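## Task

The left gripper is holding a yellow sock. Hang it from an unoccupied peg on the sock dryer so it dangles downward. Keep the left gripper closed on the sock until a peg has it, or it will drop. At the end the dryer must still hang from its rail and every sock already on it must stay clipped. Then open the gripper and pull the arm away. The result only counts if it stays in place without the robot holding it.

## Robot and tools

Robot: two six-joint arms with parallel grippers, left_arm and right_arm. These are only names. left_arm sits on the +y side, with its base near (-0.002, +0.270, +0.015) m. right_arm's base is near (+0.002, -0.306, +0.020) m.

Scene frame: the origin is at table-top height, midway between the arms and a few cm behind the table's near edge. +x points out over the table and +z points up. Each gripper's fingers point along its own +z and close along its own y. The reported end_effector_position is the point between the pads, about 1 cm short of the fingertips. It can be off, more so when the arm is stretched far.

Row layout: one row always holds 14 numbers, each in [-1, 1], even if only one arm should move. The first 7 are for left_arm and the last 7 for right_arm. Each arm's 7 are: wrist roll, waist, elbow, wrist yaw, shoulder, wrist pitch, then gripper opening. Use this order and no other.

Joint numbers are scaled offsets, not absolute angles. 1.0 equals 1.202 rad for the waist, 1.258 for the shoulder, 1.238 for the elbow, 2.073 for wrist pitch, and 2.022 for wrist yaw and for wrist roll. The gripper number is absolute: +1 is fully open and -1 is shut.

Joint ranges (rad): waist -2.618 to 3.054, shoulder 0.000 to 3.142, elbow 0.000 to 3.142, wrist pitch -1.571 to 1.571, wrist yaw -1.571 to 1.571, wrist roll -2.094 to 2.094. Real ends may differ from these by up to 0.036 rad.

execute_actions(actions): a list of actions. Each action is a list of up to 15 rows, and each row lasts one 1/30 s step. A short action repeats its final row until 15 steps pass, so one action takes 0.5 s. Every row's offsets are counted from the joint angles at the start of that action, not from the row before. For the first action of a call, that start is the last reported state. An action that pushes any joint more than 0.036 rad beyond its range is refused for both arms. If the first action fails this, or any action is malformed, nothing in the call runs. An empty list only returns the current state and images.

move(target, speed, blocking): target is one 14-number row. Its offsets are counted from the Joint positions in the most recent result that lists them. All joints travel together and finish at the same moment, so the hand follows a curve. speed is in rad/s, from 0.01 to 2 (default 0.5), and applies to the joint with the longest way to go. The path lasts 0.5 to 10 s. It does not steer around obstacles or the other arm. Faster moves, and targets set deeper past a contact, hit and press harder. With blocking=false the call returns after 0.5 s while the arm keeps going. Then use wait(0) to check, or stop, before sending new rows or moves.

wait(seconds): 0 to 10. Runs the scene while the arms keep their last commands. stop(): brakes a running move; a fast arm needs room to slow down, and the fingers keep moving. zoom_image(camera, region): region is [x0, y0, x1, y1] in pixels, at most 504 by 504. Cameras: cam_head_left, cam_head_right, cam_high, cam_low, cam_left_wrist, cam_right_wrist, all 504x504. read_manual(section) only gives licence texts ("licences"). finished_scene(scene) closes the scene with that number; it is final.

Motion limits: joint speed is capped. Each step, a joint's target may lead its measured angle by at most 0.202 (waist), 0.258 (shoulder), 0.238 (elbow), 0.573 (wrist pitch) or 0.522 (wrist yaw, roll) rad. Targets are also scaled back so a hand never aims more than 70 mm from where it is. Big offsets may therefore need several actions, and leftovers must be commanded again. Friction can leave a joint up to 0.031 rad short, and smaller commands may not move it at all.

Reading results: the state line gives each hand's position (m) and quat_wxyz. Joint positions lists angles in rad plus the gripper opening in m (0.093 open, 0.000 shut). Joint velocities gives their rates, and Joint targets gives the angles the joints are currently driven toward. grip_measured is the finger motor on the command scale. The pads touch at about -0.94, and each mm of object width adds about 0.0208. Readings carry a fixed error of up to about 0.02. To keep a grip, keep sending the same closing number. Step readings list joint angles during the call; HELD marks steps where an arm was held back. "joint sent to its limit" means a joint reached its end. "joint command not followed" means a clearance check changed some targets. The move: line reports the ending (done, off_target, moving, held, fault), limits=held or limits=none, and each arm's joint farthest from target. FAULT lines mean an arm stopped. MOTOR HOT warns from 75 °C; at 90 °C and at 100 °C the controller stops the arm (OVER-TEMPERATURE FAULT), and at 100 °C it drops what it holds. Long loaded holds heat motors.

Avoid: opening the left gripper before a peg grips the sock; pulling the dryer off its rail or unclipping other socks; knocking rigid items off the table; arm-to-arm collisions; hitting the bar under the bases or the plate behind it (up to about 3 cm above the table, with no warning); fast impacts and hard pushes. Short tugs on held parts may occur. Finish by opening the fingers and retreating, and make sure the sock stays on the peg.

Each tool is called after "Emit:" in YAML: its name, and indented under it one key for each argument.

## Session

Emit:
execute_actions:
  actions:
    - [[0,0,0,0,0,0,-1,0,0,0,0,0,0,-1]]

Scene clock: 0.50 s.
left_arm: end_effector_position=(+0.2728, +0.2689, +0.3808) grip_measured=-1.000 end_effector_quat_wxyz=(+0.700, +0.109, +0.699, -0.103) | right_arm: end_effector_position=(+0.3707, -0.3205, +0.4190) grip_measured=-1.000 end_effector_quat_wxyz=(+0.704, +0.012, +0.710, +0.021)
Joint names: [wrist roll, waist, elbow, wrist yaw, shoulder, wrist pitch]
Joint positions: left_arm=[-0.012  0.368  0.782  0.748  0.688 -0.093  0.   ] | right_arm=[-0.     0.012  1.035 -0.004  1.039 -0.017  0.   ]
Joint velocities: left_arm=[-0.081 -0.017 -0.017 -0.007  0.012  0.081  0.   ] | right_arm=[-0.007 -0.002  0.012 -0.022 -0.017 -0.022  0.   ]
Joint torques (N m, as the arm reports them, + toward a larger angle): left_arm=[-0.12 -0.41  7.19  0.05 -0.24  2.33] | right_arm=[ 0.09 -0.22 10.   -0.02 -3.78  1.94]
Motor temperatures (°C, as the motors report them): left_arm=[25 27 35 27 26 31] | right_arm=[24 25 31 26 28 31]
Joint targets: left_arm=[-0.012 0.368 0.782 0.748 0.688 -0.093] | right_arm=[-0.000 0.012 1.035 -0.004 1.039 -0.017]
Step readings (joint positions):
0: left_arm=[-0.012 0.368 0.782 0.748 0.688 -0.093] | right_arm=[-0.000 0.012 1.035 -0.004 1.039 -0.017]
1: left_arm=[-0.012 0.368 0.782 0.748 0.688 -0.093] | right_arm=[-0.000 0.012 1.035 -0.004 1.039 -0.017]
2: left_arm=[-0.012 0.368 0.782 0.748 0.688 -0.093] | right_arm=[-0.000 0.012 1.035 -0.004 1.039 -0.017]
4: left_arm=[-0.012 0.368 0.782 0.748 0.688 -0.093] | right_arm=[-0.000 0.012 1.035 -0.004 1.039 -0.017]
8: left_arm=[-0.012 0.368 0.782 0.748 0.688 -0.093] | right_arm=[-0.000 0.012 1.035 -0.004 1.039 -0.017]
15: Joint positions above

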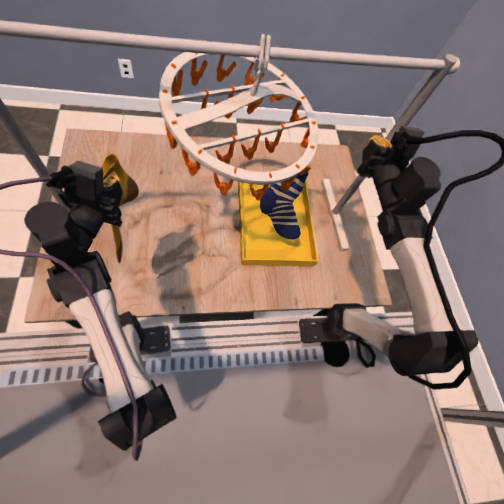

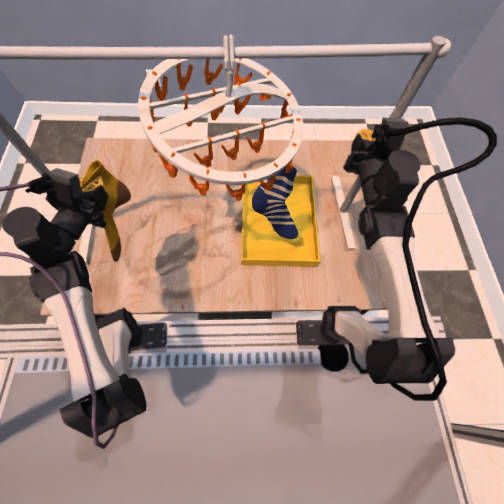

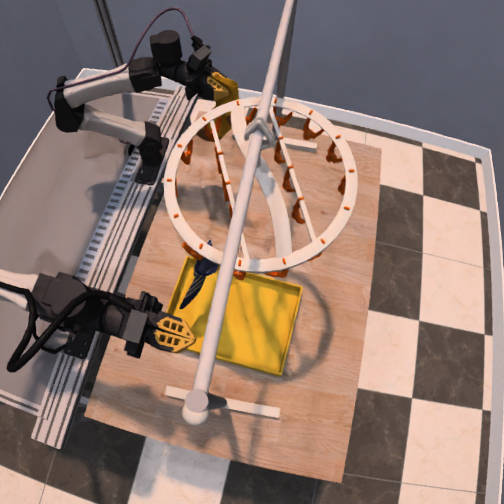

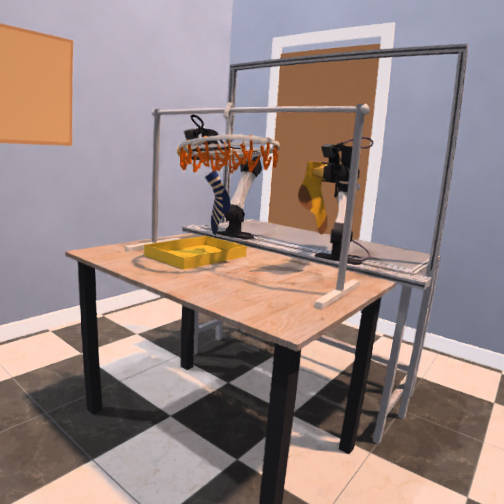

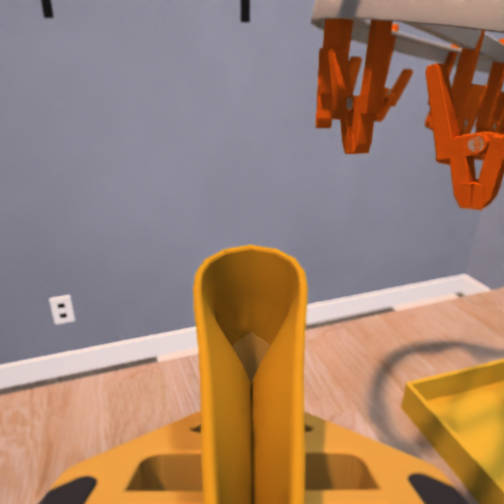

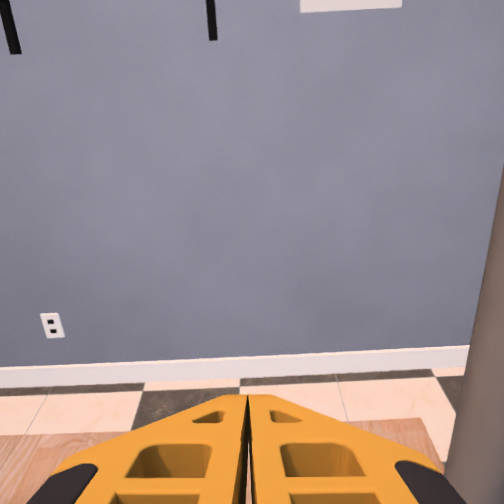

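Emit:
move:
  target: [0,0,0,0,0,0,-1,0,0.2,-0.23,0,-0.47,-0.14,0.12]
  speed: 0.6

Emit:
move:
  target: [0,0,0,0,0,0,-1,0,0.55,0,0,0,0,0.12]
  speed: 0.6

Scene clock: 7.17 s.
left_arm: end_effector_position=(+0.2728, +0.2689, +0.3808) grip_measured=-1.000 end_effector_quat_wxyz=(+0.700, +0.109, +0.699, -0.103) | right_arm: end_effector_position=(+0.2305, -0.2650, +0.3906) grip_measured=+0.119 end_effector_quat_wxyz=(+0.713, -0.070, +0.690, +0.102)
Joint names: [wrist roll, waist, elbow, wrist yaw, shoulder, wrist pitch]
Joint positions: left_arm=[-0.012  0.368  0.782  0.748  0.688 -0.093  0.   ] | right_arm=[-0.     0.245  0.768 -0.003  0.457 -0.295  0.051]
Joint velocities: left_arm=[ 0.022 -0.012 -0.007  0.051  0.012 -0.022  0.   ] | right_arm=[-0.022 -0.007 -0.007 -0.066  0.007  0.007 -0.   ]
Joint torques (N m, as the arm reports them, + toward a larger angle): left_arm=[-0.13 -0.42  7.18  0.05 -0.27  2.34] | right_arm=[ 0.1   0.34  7.32 -0.02  0.82  1.91]
Motor temperatures (°C, as the motors report them): left_arm=[25 27 36 27 26 33] | right_arm=[24 25 32 26 28 33]
Joint targets: left_arm=[-0.012 0.368 0.782 0.748 0.688 -0.093] | right_arm=[-0.000 0.253 0.750 -0.004 0.448 -0.307]
move: done; limits=none; left_arm: farthest joint: the waist, 0.000 radians from its target (0.000 radians at the start); right_arm: farthest joint: the elbow, 0.018 radians from its target (0.285 radians at the start)

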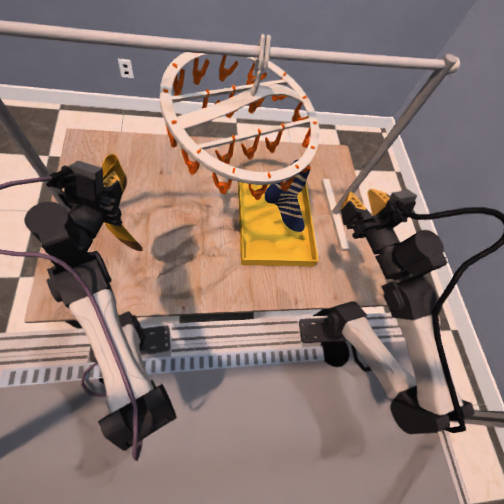

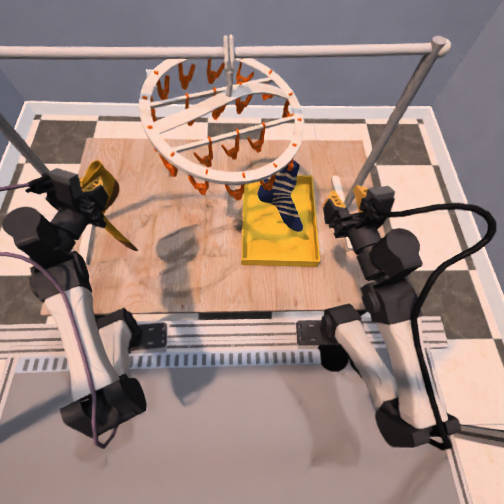

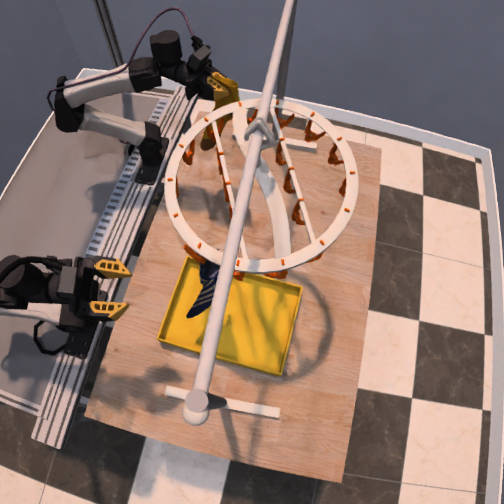

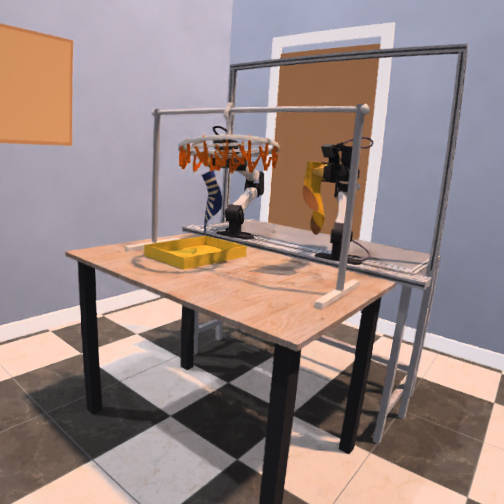

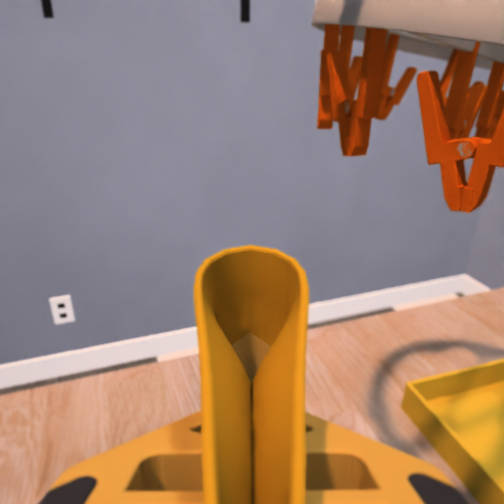

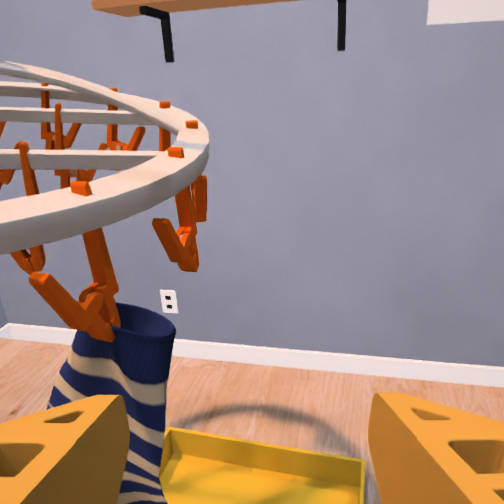

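Scene clock: 8.67 s.
left_arm: end_effector_position=(+0.2728, +0.2689, +0.3808) grip_measured=-1.000 end_effector_quat_wxyz=(+0.700, +0.109, +0.699, -0.103) | right_arm: end_effector_position=(+0.1475, -0.1356, +0.3955) grip_measured=+0.119 end_effector_quat_wxyz=(+0.653, -0.291, +0.621, +0.321)
Joint names: [wrist roll, waist, elbow, wrist yaw, shoulder, wrist pitch]
Joint positions: left_arm=[-0.012  0.368  0.782  0.748  0.688 -0.093  0.   ] | right_arm=[-0.     0.899  0.768 -0.001  0.457 -0.295  0.051]
Joint velocities: left_arm=[-0.007 -0.007 -0.007  0.022 -0.002  0.022  0.   ] | right_arm=[-0.066  0.007  0.017 -0.007 -0.032  0.007  0.   ]
Joint torques (N m, as the arm reports them, + toward a larger angle): left_arm=[-0.11 -0.44  7.17  0.05 -0.26  2.33] | right_arm=[ 0.1   0.31  8.96 -0.05  1.69  1.95]
Motor temperatures (°C, as the motors report them): left_arm=[25 27 36 27 26 34] | right_arm=[24 25 33 26 28 33]
Joint targets: left_arm=[-0.012 0.368 0.782 0.748 0.688 -0.093] | right_arm=[-0.000 0.906 0.768 -0.003 0.457 -0.295]
move: done; limits=none; left_arm: farthest joint: the waist, 0.000 radians from its target (0.000 radians at the start); right_arm: farthest joint: the waist, 0.008 radians from its target (0.661 radians at the start)

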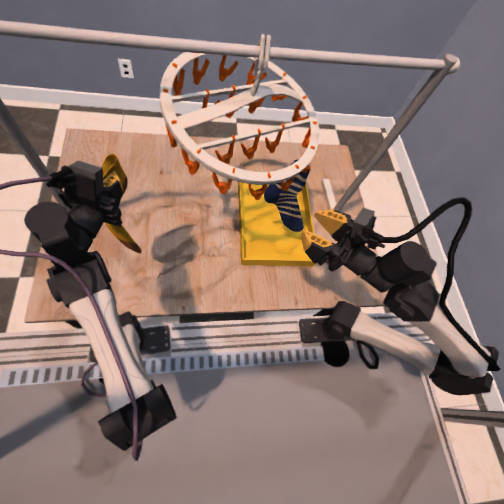

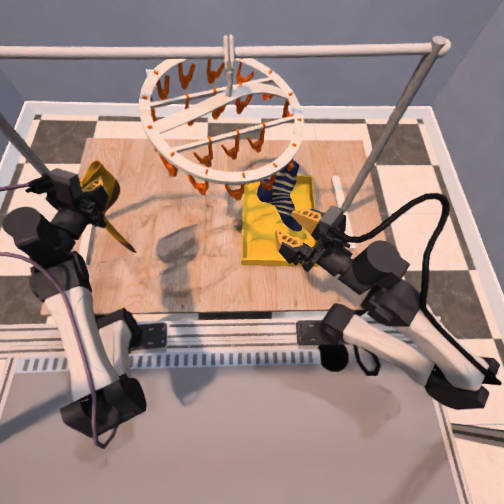

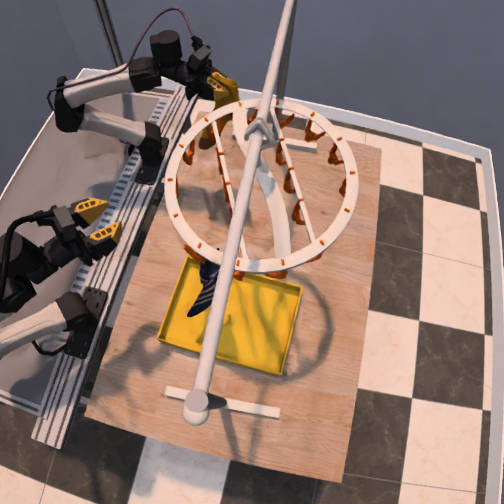

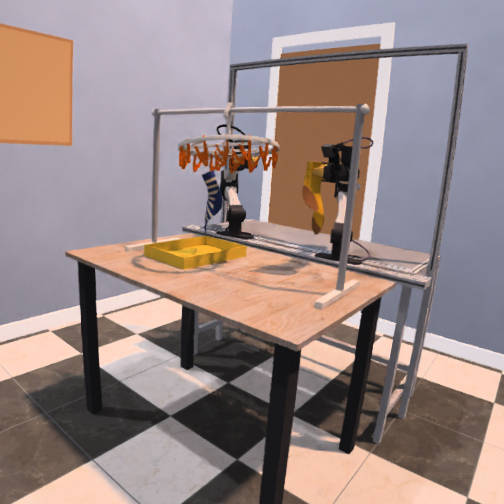

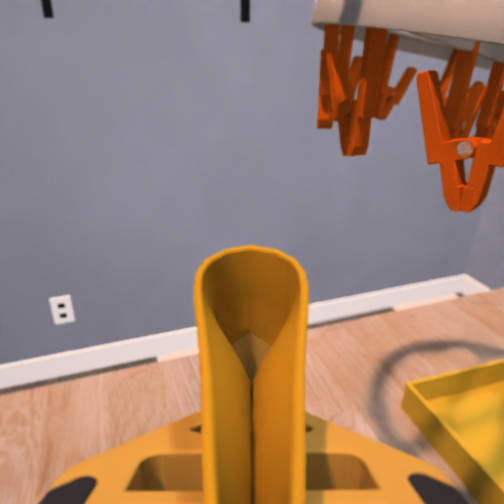

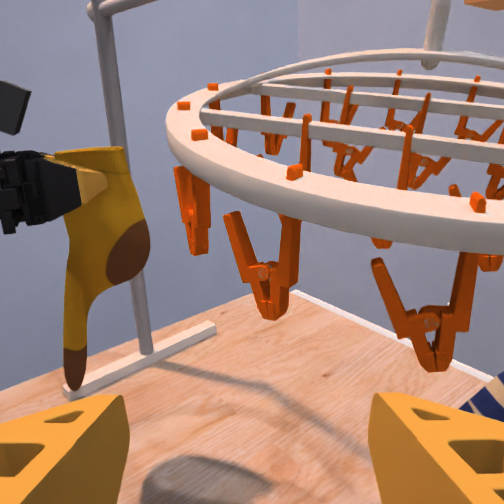

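Emit:
move:
  target: [0,-0.3,-0.515,-0.374,-0.25,0.31,-1,0,0.478,0.16,0.63,0.628,0.266,0.12]
  speed: 0.6

Emit:
move:
  target: [0,-0.78,0,0,0,0,-1,0,0,0,0,0,0,0.12]
  speed: 0.5

Scene clock: 20.67 s.
left_arm: end_effector_position=(+0.2561, +0.2897, +0.3034) grip_measured=-1.000 end_effector_quat_wxyz=(+0.804, -0.025, +0.593, +0.039) | right_arm: end_effector_position=(+0.1906, -0.0327, +0.3803) grip_measured=+0.119 end_effector_quat_wxyz=(+0.706, -0.068, +0.701, +0.070)
Joint names: [wrist roll, waist, elbow, wrist yaw, shoulder, wrist pitch]
Joint positions: left_arm=[-0.012  0.016  0.16  -0.001  0.395  0.528  0.   ] | right_arm=[-0.     1.467  0.946  1.266  1.232  0.243  0.051]
Joint velocities: left_arm=[ 0.037  0.002 -0.032  0.022  0.022  0.051  0.   ] | right_arm=[ 0.051 -0.007 -0.012 -0.022  0.007 -0.022  0.   ]
Joint torques (N m, as the arm reports them, + toward a larger angle): left_arm=[-0.13 -1.22  6.53 -0.01 -0.81  2.63] | right_arm=[ 0.11  0.25 11.48  0.04 -4.12  1.57]
Motor temperatures (°C, as the motors report them): left_arm=[25 27 37 27 26 36] | right_arm=[24 25 34 26 28 35]
Joint targets: left_arm=[-0.012 0.007 0.144 -0.009 0.374 0.550] | right_arm=[-0.000 1.473 0.966 1.273 1.247 0.256]
move: off_target (left_arm); limits=none; left_arm: farthest joint: the shoulder, 0.022 radians from its target (0.315 radians at the start); right_arm: farthest joint: the elbow, 0.020 radians from its target (0.198 radians at the start)

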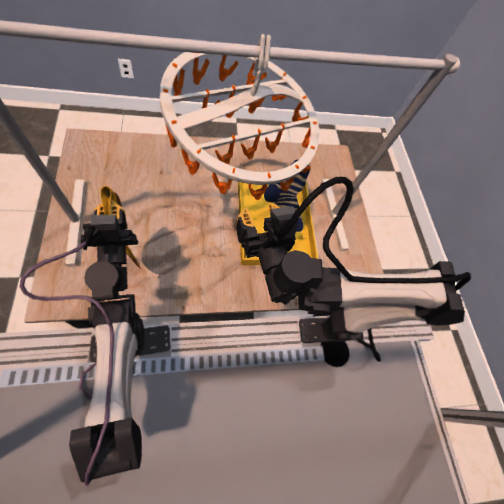

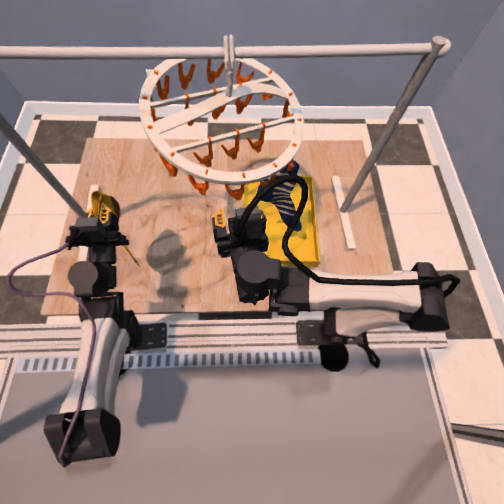

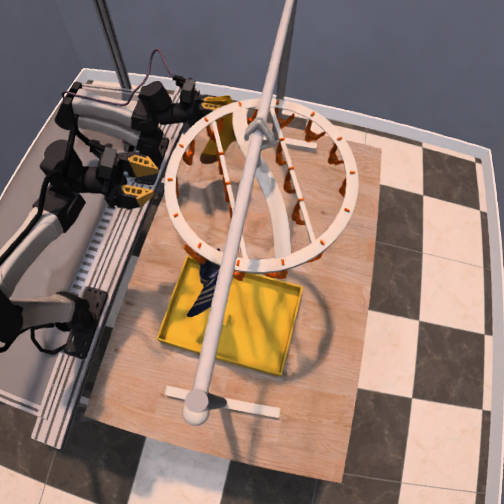

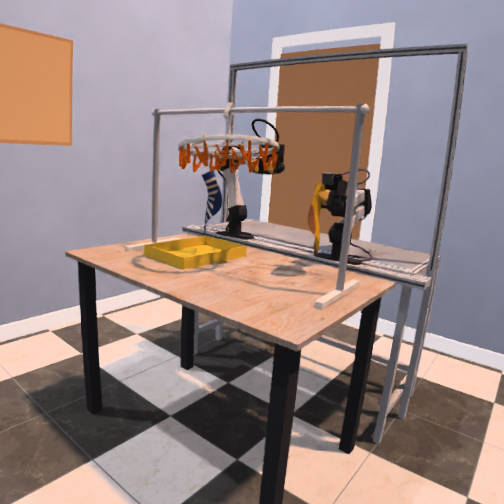

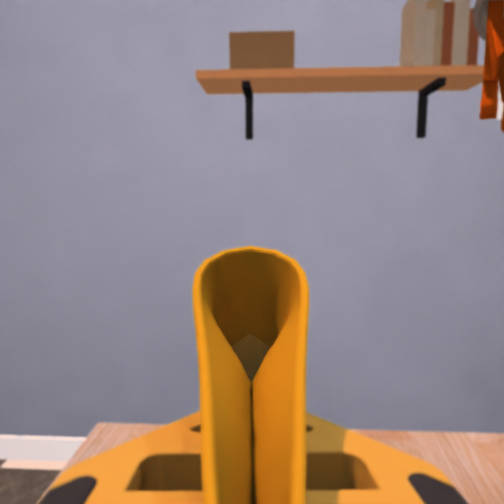

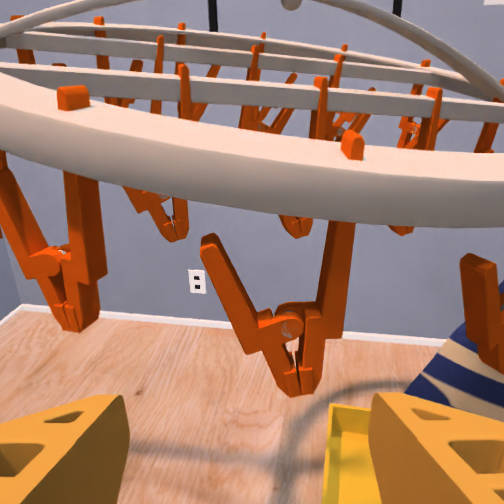

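Scene clock: 22.93 s.
left_arm: end_effector_position=(+0.1718, +0.0716, +0.2989) grip_measured=-1.000 end_effector_quat_wxyz=(+0.731, +0.246, +0.548, -0.323) | right_arm: end_effector_position=(+0.1906, -0.0327, +0.3803) grip_measured=+0.119 end_effector_quat_wxyz=(+0.706, -0.068, +0.701, +0.070)
Joint names: [wrist roll, waist, elbow, wrist yaw, shoulder, wrist pitch]
Joint positions: left_arm=[-0.012 -0.913  0.16   0.     0.395  0.528  0.   ] | right_arm=[-0.     1.467  0.946  1.266  1.232  0.243  0.051]
Joint velocities: left_arm=[-0.007  0.002 -0.012 -0.051  0.002 -0.007  0.   ] | right_arm=[-0.081 -0.002  0.007  0.037  0.007 -0.022 -0.001]
Joint torques (N m, as the arm reports them, + toward a larger angle): left_arm=[-0.12 -1.17  7.54  0.03  0.75  2.35] | right_arm=[ 0.1  -0.25  9.66 -0.02 -5.4   1.47]
Motor temperatures (°C, as the motors report them): left_arm=[25 27 38 27 26 36] | right_arm=[24 25 35 26 28 35]
Joint targets: left_arm=[-0.012 -0.922 0.160 -0.001 0.395 0.528] | right_arm=[-0.000 1.467 0.946 1.266 1.232 0.243]
move: done; limits=none; left_arm: farthest joint: the waist, 0.008 radians from its target (0.937 radians at the start); right_arm: farthest joint: the waist, 0.000 radians from its target (0.000 radians at the start)

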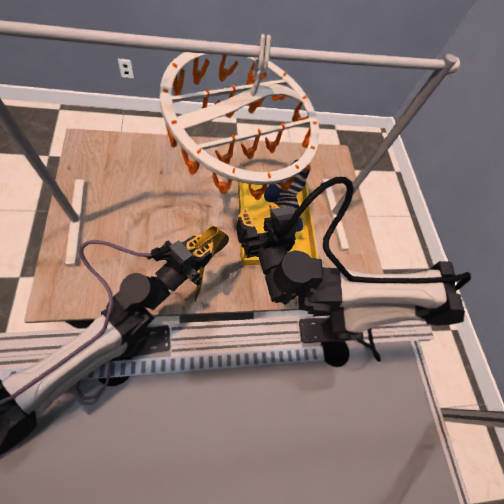

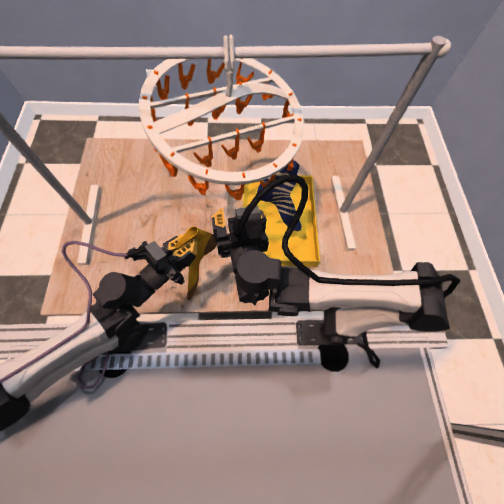

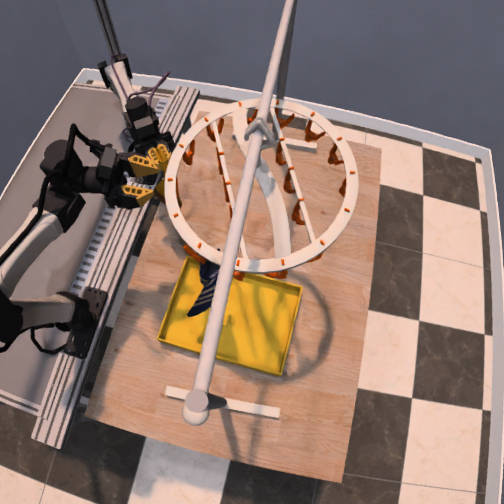

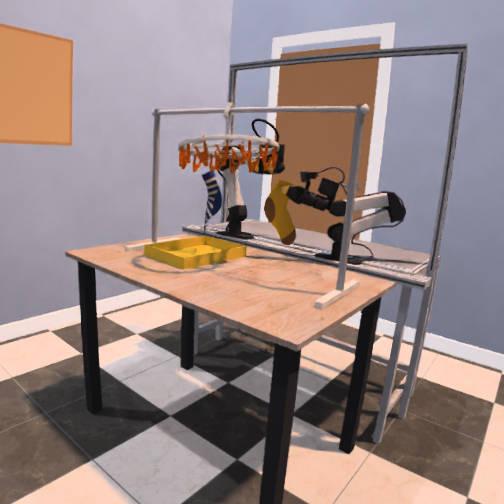

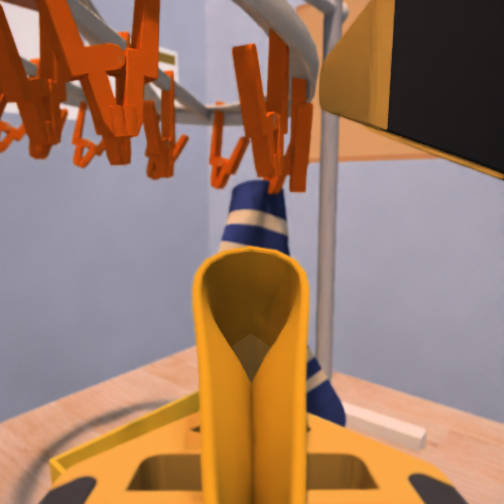

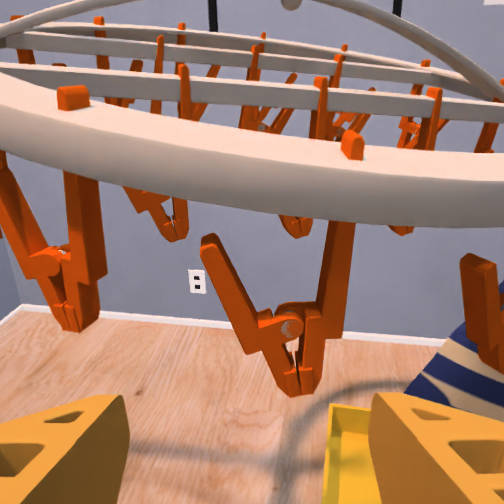

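Emit:
move:
  target: [0,0,0,0,0,0,-1,0,-0.12,0.036,-0.074,0.031,0,0.12]
  speed: 0.15

Scene clock: 31.07 s.
left_arm: end_effector_position=(+0.1718, +0.0716, +0.2989) grip_measured=-1.000 end_effector_quat_wxyz=(+0.731, +0.246, +0.548, -0.323) | right_arm: end_effector_position=(+0.2266, -0.0344, +0.3844) grip_measured=+0.119 end_effector_quat_wxyz=(+0.705, -0.065, +0.702, +0.073)
Joint names: [wrist roll, waist, elbow, wrist yaw, shoulder, wrist pitch]
Joint positions: left_arm=[-0.012 -0.913  0.16   0.     0.395  0.528  0.   ] | right_arm=[-0.     1.329  0.973  1.129  1.252  0.243  0.051]
Joint velocities: left_arm=[ 0.037  0.007  0.022  0.007  0.002 -0.007  0.   ] | right_arm=[ 0.066  0.002 -0.007 -0.081 -0.017 -0.007 -0.002]
Joint torques (N m, as the arm reports them, + toward a larger angle): left_arm=[-0.12 -0.41  7.55  0.04  0.79  2.36] | right_arm=[ 0.1  -0.88 11.47 -0.13 -3.88  1.56]
Motor temperatures (°C, as the motors report them): left_arm=[25 27 39 27 26 37] | right_arm=[24 25 35 26 29 35]
Joint targets: left_arm=[-0.012 -0.913 0.160 0.000 0.395 0.528] | right_arm=[-0.000 1.322 0.991 1.117 1.271 0.243]
move: done; limits=none; left_arm: farthest joint: the waist, 0.000 radians from its target (0.000 radians at the start); right_arm: farthest joint: the shoulder, 0.019 radians from its target (0.039 radians at the start)

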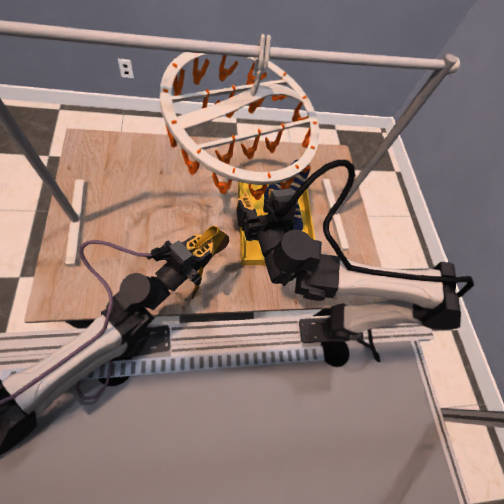

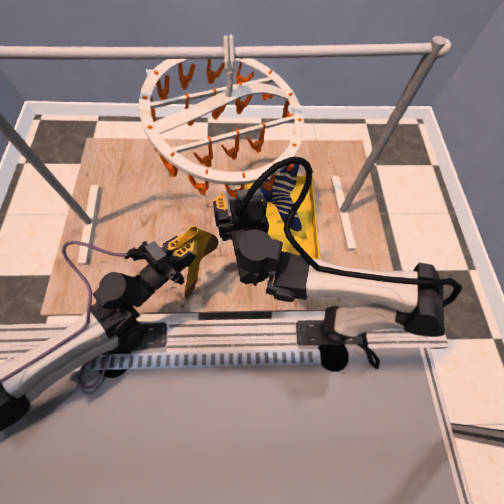

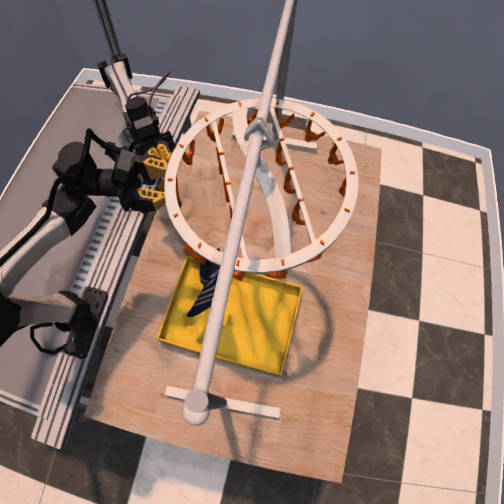

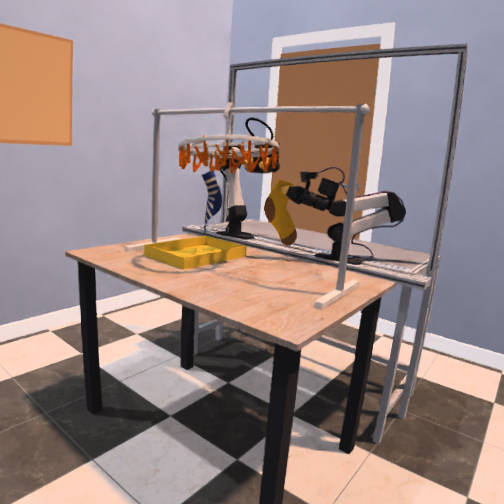

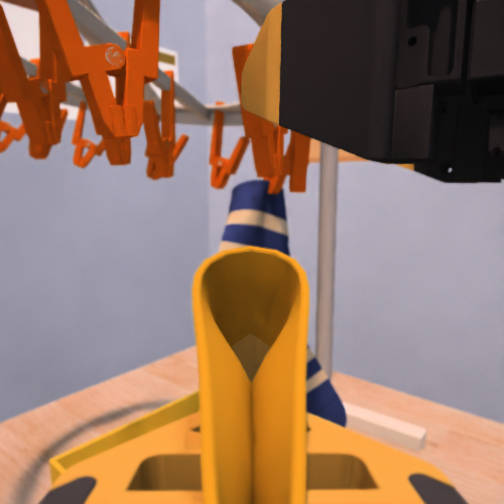

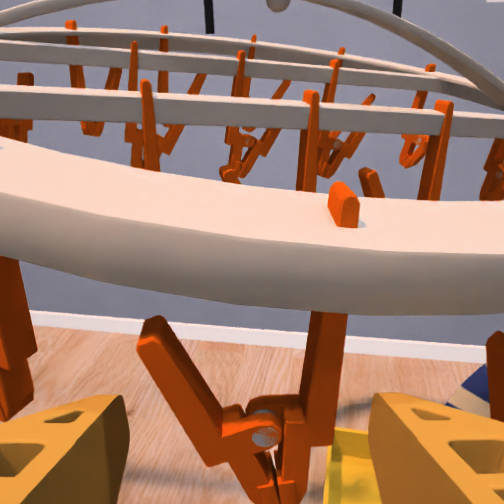

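Emit:
move:
  target: [0,0,0,0,0,0,-1,0,-0.056,0.04,-0.036,0.049,0,0.12]
  speed: 0.07

Scene clock: 35.20 s.
left_arm: end_effector_position=(+0.1718, +0.0716, +0.2989) grip_measured=-1.000 end_effector_quat_wxyz=(+0.731, +0.246, +0.548, -0.323) | right_arm: end_effector_position=(+0.2450, -0.0286, +0.3834) grip_measured=+0.119 end_effector_quat_wxyz=(+0.703, -0.069, +0.704, +0.070)
Joint names: [wrist roll, waist, elbow, wrist yaw, shoulder, wrist pitch]
Joint positions: left_arm=[-0.012 -0.913  0.16   0.     0.395  0.528  0.   ] | right_arm=[-0.     1.269  1.004  1.068  1.294  0.243  0.051]
Joint velocities: left_arm=[-0.022  0.002 -0.007 -0.051 -0.002  0.007  0.   ] | right_arm=[-0.066 -0.007  0.002 -0.095  0.017 -0.037 -0.001]
Joint torques (N m, as the arm reports them, + toward a larger angle): left_arm=[-0.13 -0.46  7.55  0.04  0.78  2.34] | right_arm=[ 0.1  -0.85 11.56 -0.11 -4.4   1.6 ]
Motor temperatures (°C, as the motors report them): left_arm=[25 27 39 27 26 37] | right_arm=[24 25 36 26 29 35]
Joint targets: left_arm=[-0.012 -0.913 0.160 0.000 0.395 0.528] | right_arm=[-0.000 1.262 1.022 1.056 1.313 0.243]
move: done; limits=none; left_arm: farthest joint: the waist, 0.000 radians from its target (0.000 radians at the start); right_arm: farthest joint: the shoulder, 0.020 radians from its target (0.062 radians at the start)

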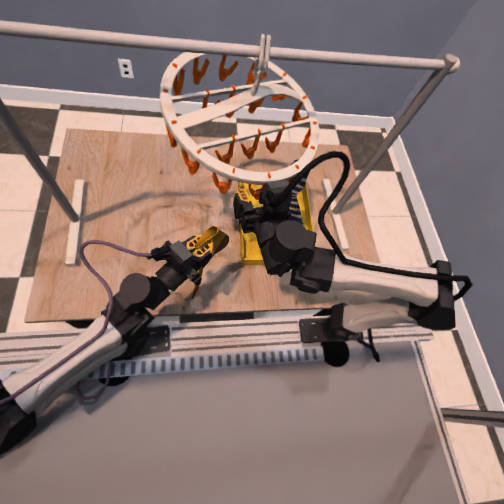

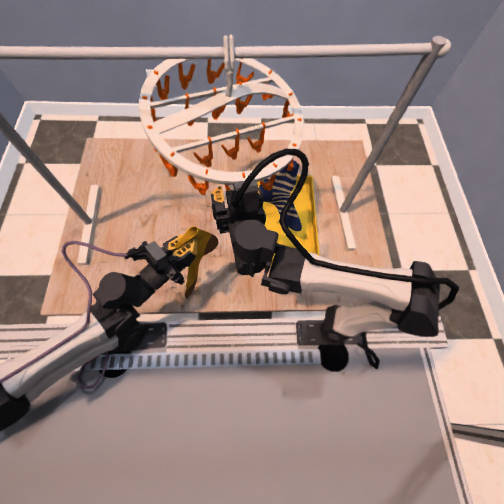

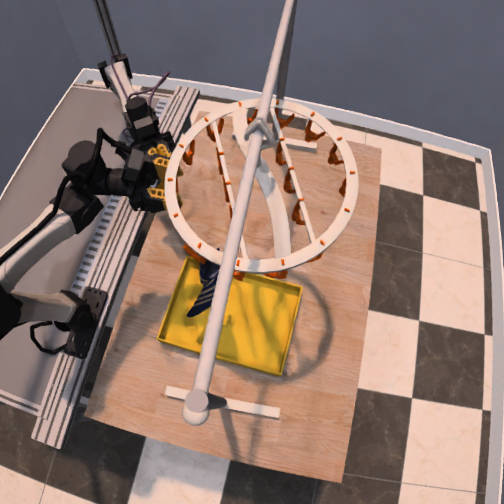

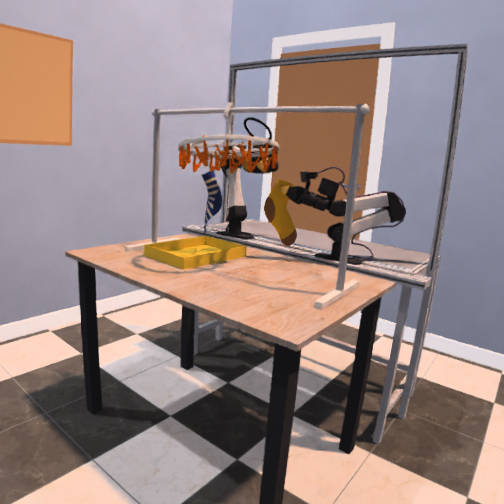

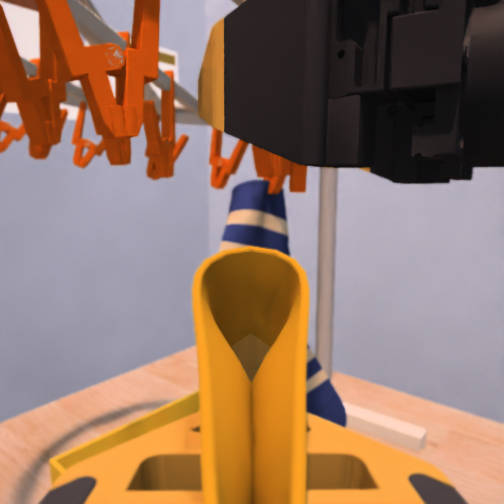

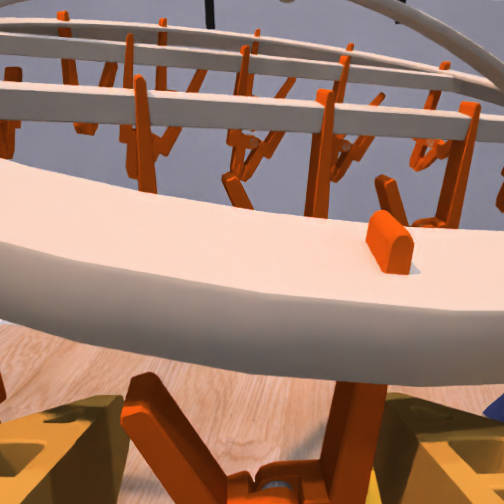

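Emit:
execute_actions:
  actions:
    - [[0,0,0,0,0,0,-1,0,0,0,0,0,0,0.0],[0,0,0,0,0,0,-1,0,0,0,0,0,0,-0.03],[0,0,0,0,0,0,-1,0,0,0,0,0,0,-0.06],[0,0,0,0,0,0,-1,0,0,0,0,0,0,-0.09],[0,0,0,0,0,0,-1,0,0,0,0,0,0,-0.12],[0,0,0,0,0,0,-1,0,0,0,0,0,0,-0.15],[0,0,0,0,0,0,-1,0,0,0,0,0,0,-0.18],[0,0,0,0,0,0,-1,0,0,0,0,0,0,-0.21],[0,0,0,0,0,0,-1,0,0,0,0,0,0,-0.24],[0,0,0,0,0,0,-1,0,0,0,0,0,0,-0.27],[0,0,0,0,0,0,-1,0,0,0,0,0,0,-0.3],[0,0,0,0,0,0,-1,0,0,0,0,0,0,-0.34],[0,0,0,0,0,0,-1,0,0,0,0,0,0,-0.38],[0,0,0,0,0,0,-1,0,0,0,0,0,0,-0.42],[0,0,0,0,0,0,-1,0,0,0,0,0,0,-0.46]]

Emit:
move:
  target: [0,0,0.159,0,0.609,0.285,-1,0,0,0,0,0,0,-0.5]
  speed: 0.3

Emit:
zoom_image:
  camera: "cam_low"
  region: [225, 145, 305, 215]

Scene clock: 42.97 s.
left_arm: end_effector_position=(+0.1718, +0.0716, +0.2989) grip_measured=-1.000 end_effector_quat_wxyz=(+0.731, +0.246, +0.548, -0.323) | right_arm: end_effector_position=(+0.2450, -0.0286, +0.3834) grip_measured=-0.427 end_effector_quat_wxyz=(+0.703, -0.068, +0.704, +0.071)
Joint names: [wrist roll, waist, elbow, wrist yaw, shoulder, wrist pitch]
Joint positions: left_arm=[-0.012 -0.913  0.16   0.     0.395  0.528  0.   ] | right_arm=[0.003 1.269 1.004 1.068 1.294 0.243 0.025]
Joint velocities: left_arm=[-0.051  0.002 -0.017  0.051 -0.017 -0.022  0.   ] | right_arm=[-0.037 -0.017  0.002 -0.022 -0.002 -0.007 -0.037]
Joint torques (N m, as the arm reports them, + toward a larger angle): left_arm=[-0.13 -0.42  7.58  0.05  0.74  2.35] | right_arm=[ 0.09 -0.27  9.8  -0.01 -6.13  1.6 ]
Motor temperatures (°C, as the motors report them): left_arm=[25 27 40 27 26 37] | right_arm=[24 25 37 26 29 35]
Joint targets: left_arm=[-0.012 -0.913 0.160 0.000 0.395 0.528] | right_arm=[-0.000 1.269 1.004 1.069 1.294 0.243]
Step readings (joint positions):
0: left_arm=[-0.012 -0.913 0.160 0.000 0.395 0.528] | right_arm=[-0.000 1.269 1.004 1.068 1.294 0.243]
1: left_arm=[-0.012 -0.913 0.160 0.000 0.395 0.528] | right_arm=[-0.000 1.269 1.004 1.068 1.294 0.243]
2: left_arm=[-0.012 -0.913 0.160 0.000 0.395 0.528] | right_arm=[-0.000 1.269 1.004 1.068 1.294 0.243]
4: left_arm=[-0.012 -0.913 0.160 0.000 0.395 0.528] | right_arm=[-0.000 1.269 1.004 1.068 1.294 0.243]
8: left_arm=[-0.012 -0.913 0.160 0.000 0.395 0.528] | right_arm=[-0.000 1.269 1.004 1.068 1.294 0.243]
15: Joint positions above

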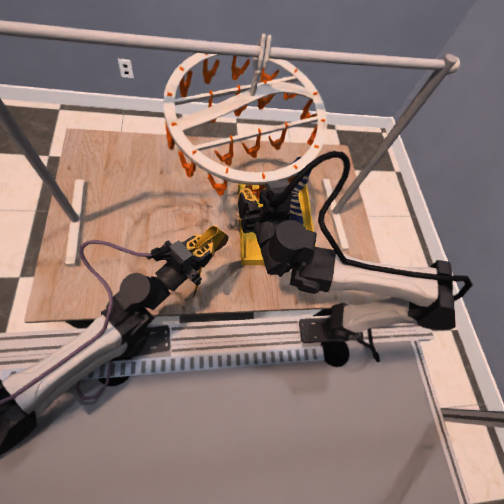

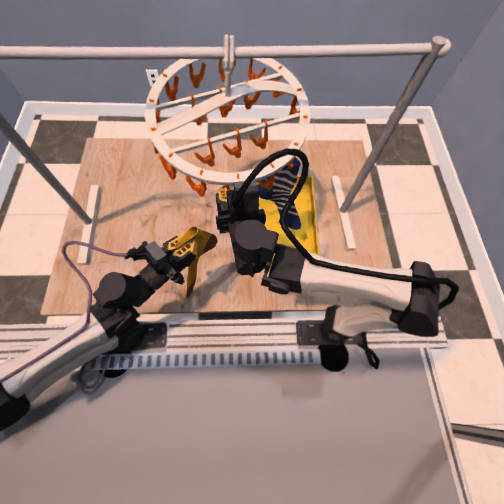

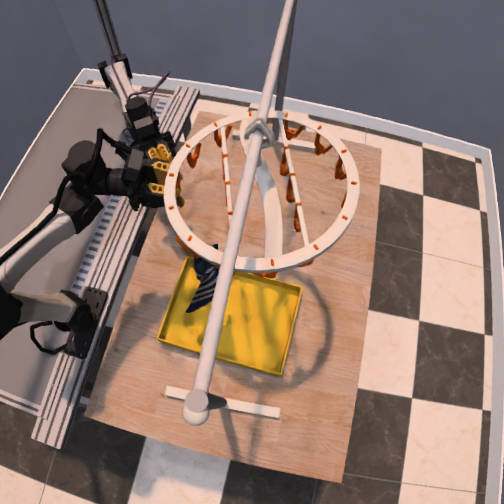

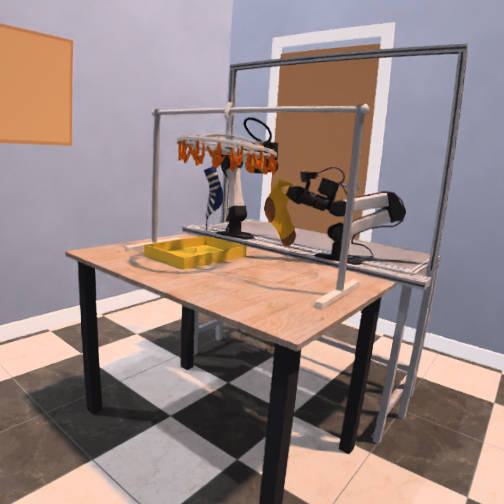

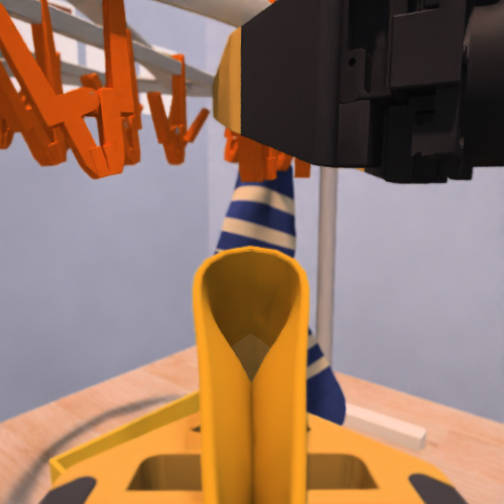

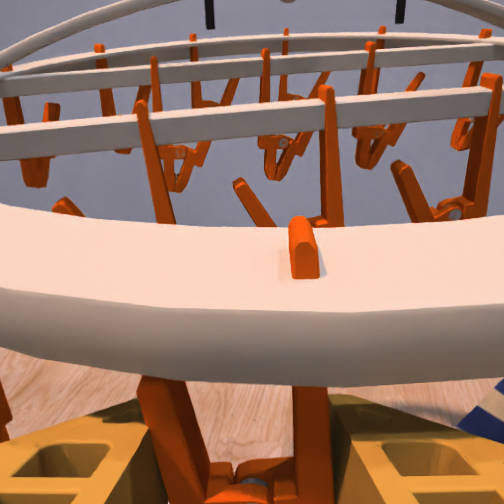

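Scene clock: 46.20 s.
left_arm: end_effector_position=(+0.2360, +0.0010, +0.2962) grip_measured=-1.000 end_effector_quat_wxyz=(+0.728, +0.248, +0.552, -0.322) | right_arm: end_effector_position=(+0.2450, -0.0286, +0.3835) grip_measured=-0.472 end_effector_quat_wxyz=(+0.703, -0.067, +0.704, +0.072)
Joint names: [wrist roll, waist, elbow, wrist yaw, shoulder, wrist pitch]
Joint positions: left_arm=[-0.012 -0.913  0.333  0.     1.146  1.094  0.   ] | right_arm=[0.006 1.269 1.004 1.068 1.294 0.244 0.023]
Joint velocities: left_arm=[-0.007  0.007  0.017  0.022 -0.017  0.022  0.   ] | right_arm=[-0.037  0.017  0.002  0.022 -0.007  0.007  0.001]
Joint torques (N m, as the arm reports them, + toward a larger angle): left_arm=[-0.11 -0.43  8.29  0.05 -2.09  2.68] | right_arm=[ 0.06 -0.32  9.8   0.   -6.21  1.61]
Motor temperatures (°C, as the motors report them): left_arm=[25 27 41 27 26 38] | right_arm=[24 25 38 26 29 35]
Joint targets: left_arm=[-0.012 -0.913 0.357 0.000 1.162 1.118] | right_arm=[0.003 1.269 1.004 1.068 1.294 0.243]
move: off_target (left_arm); limits=none; left_arm: farthest joint: the wrist pitch, 0.025 radians from its target (0.591 radians at the start); right_arm: farthest joint: the wrist roll, 0.003 radians from its target (0.000 radians at the start)

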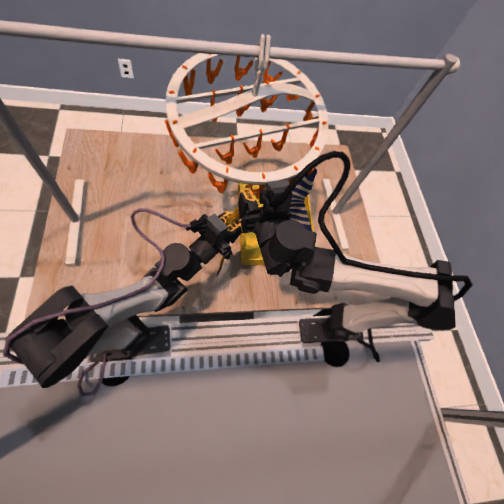

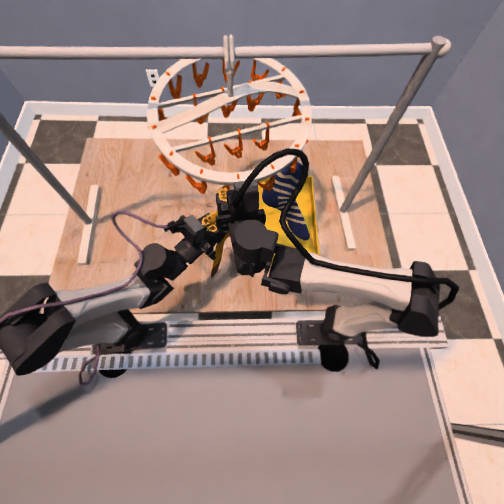

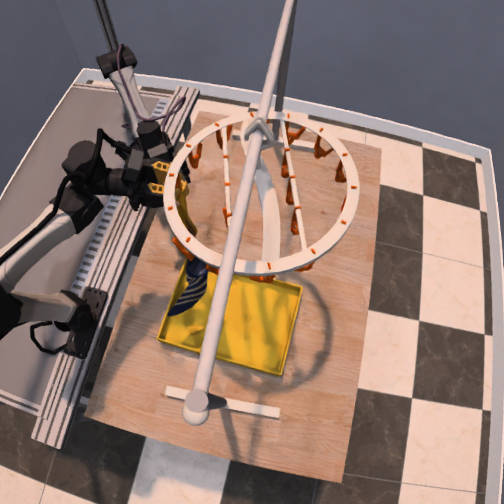

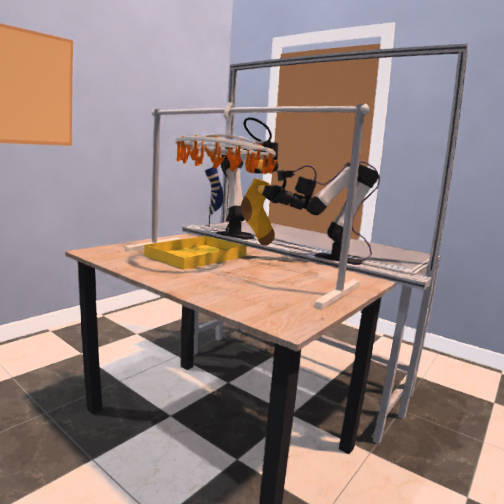

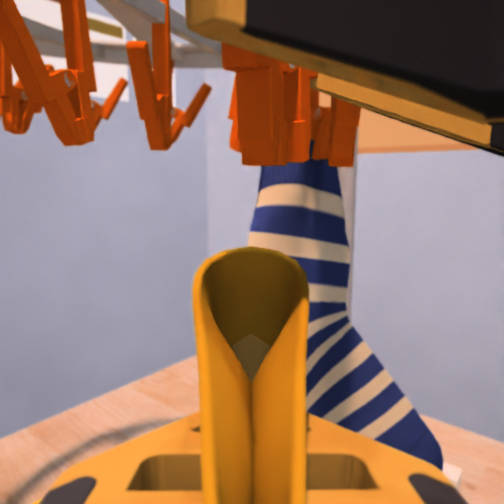

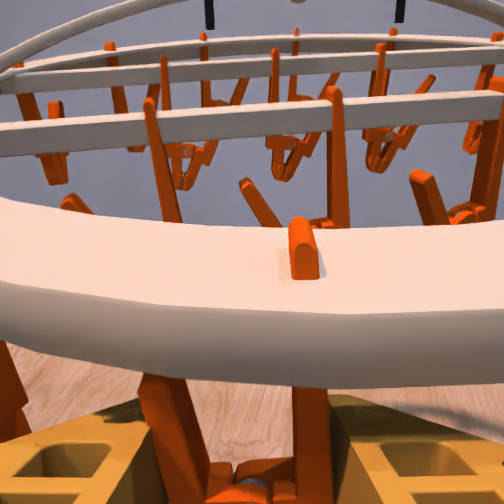

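Region (225, 145, 305, 215) of cam_low's 504x504 image, scaled by 6.300, with more detail than that image has; it fills the top 441 rows of this view, and the rest is white.

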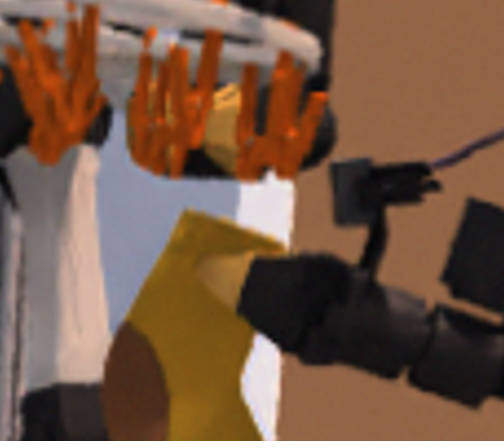

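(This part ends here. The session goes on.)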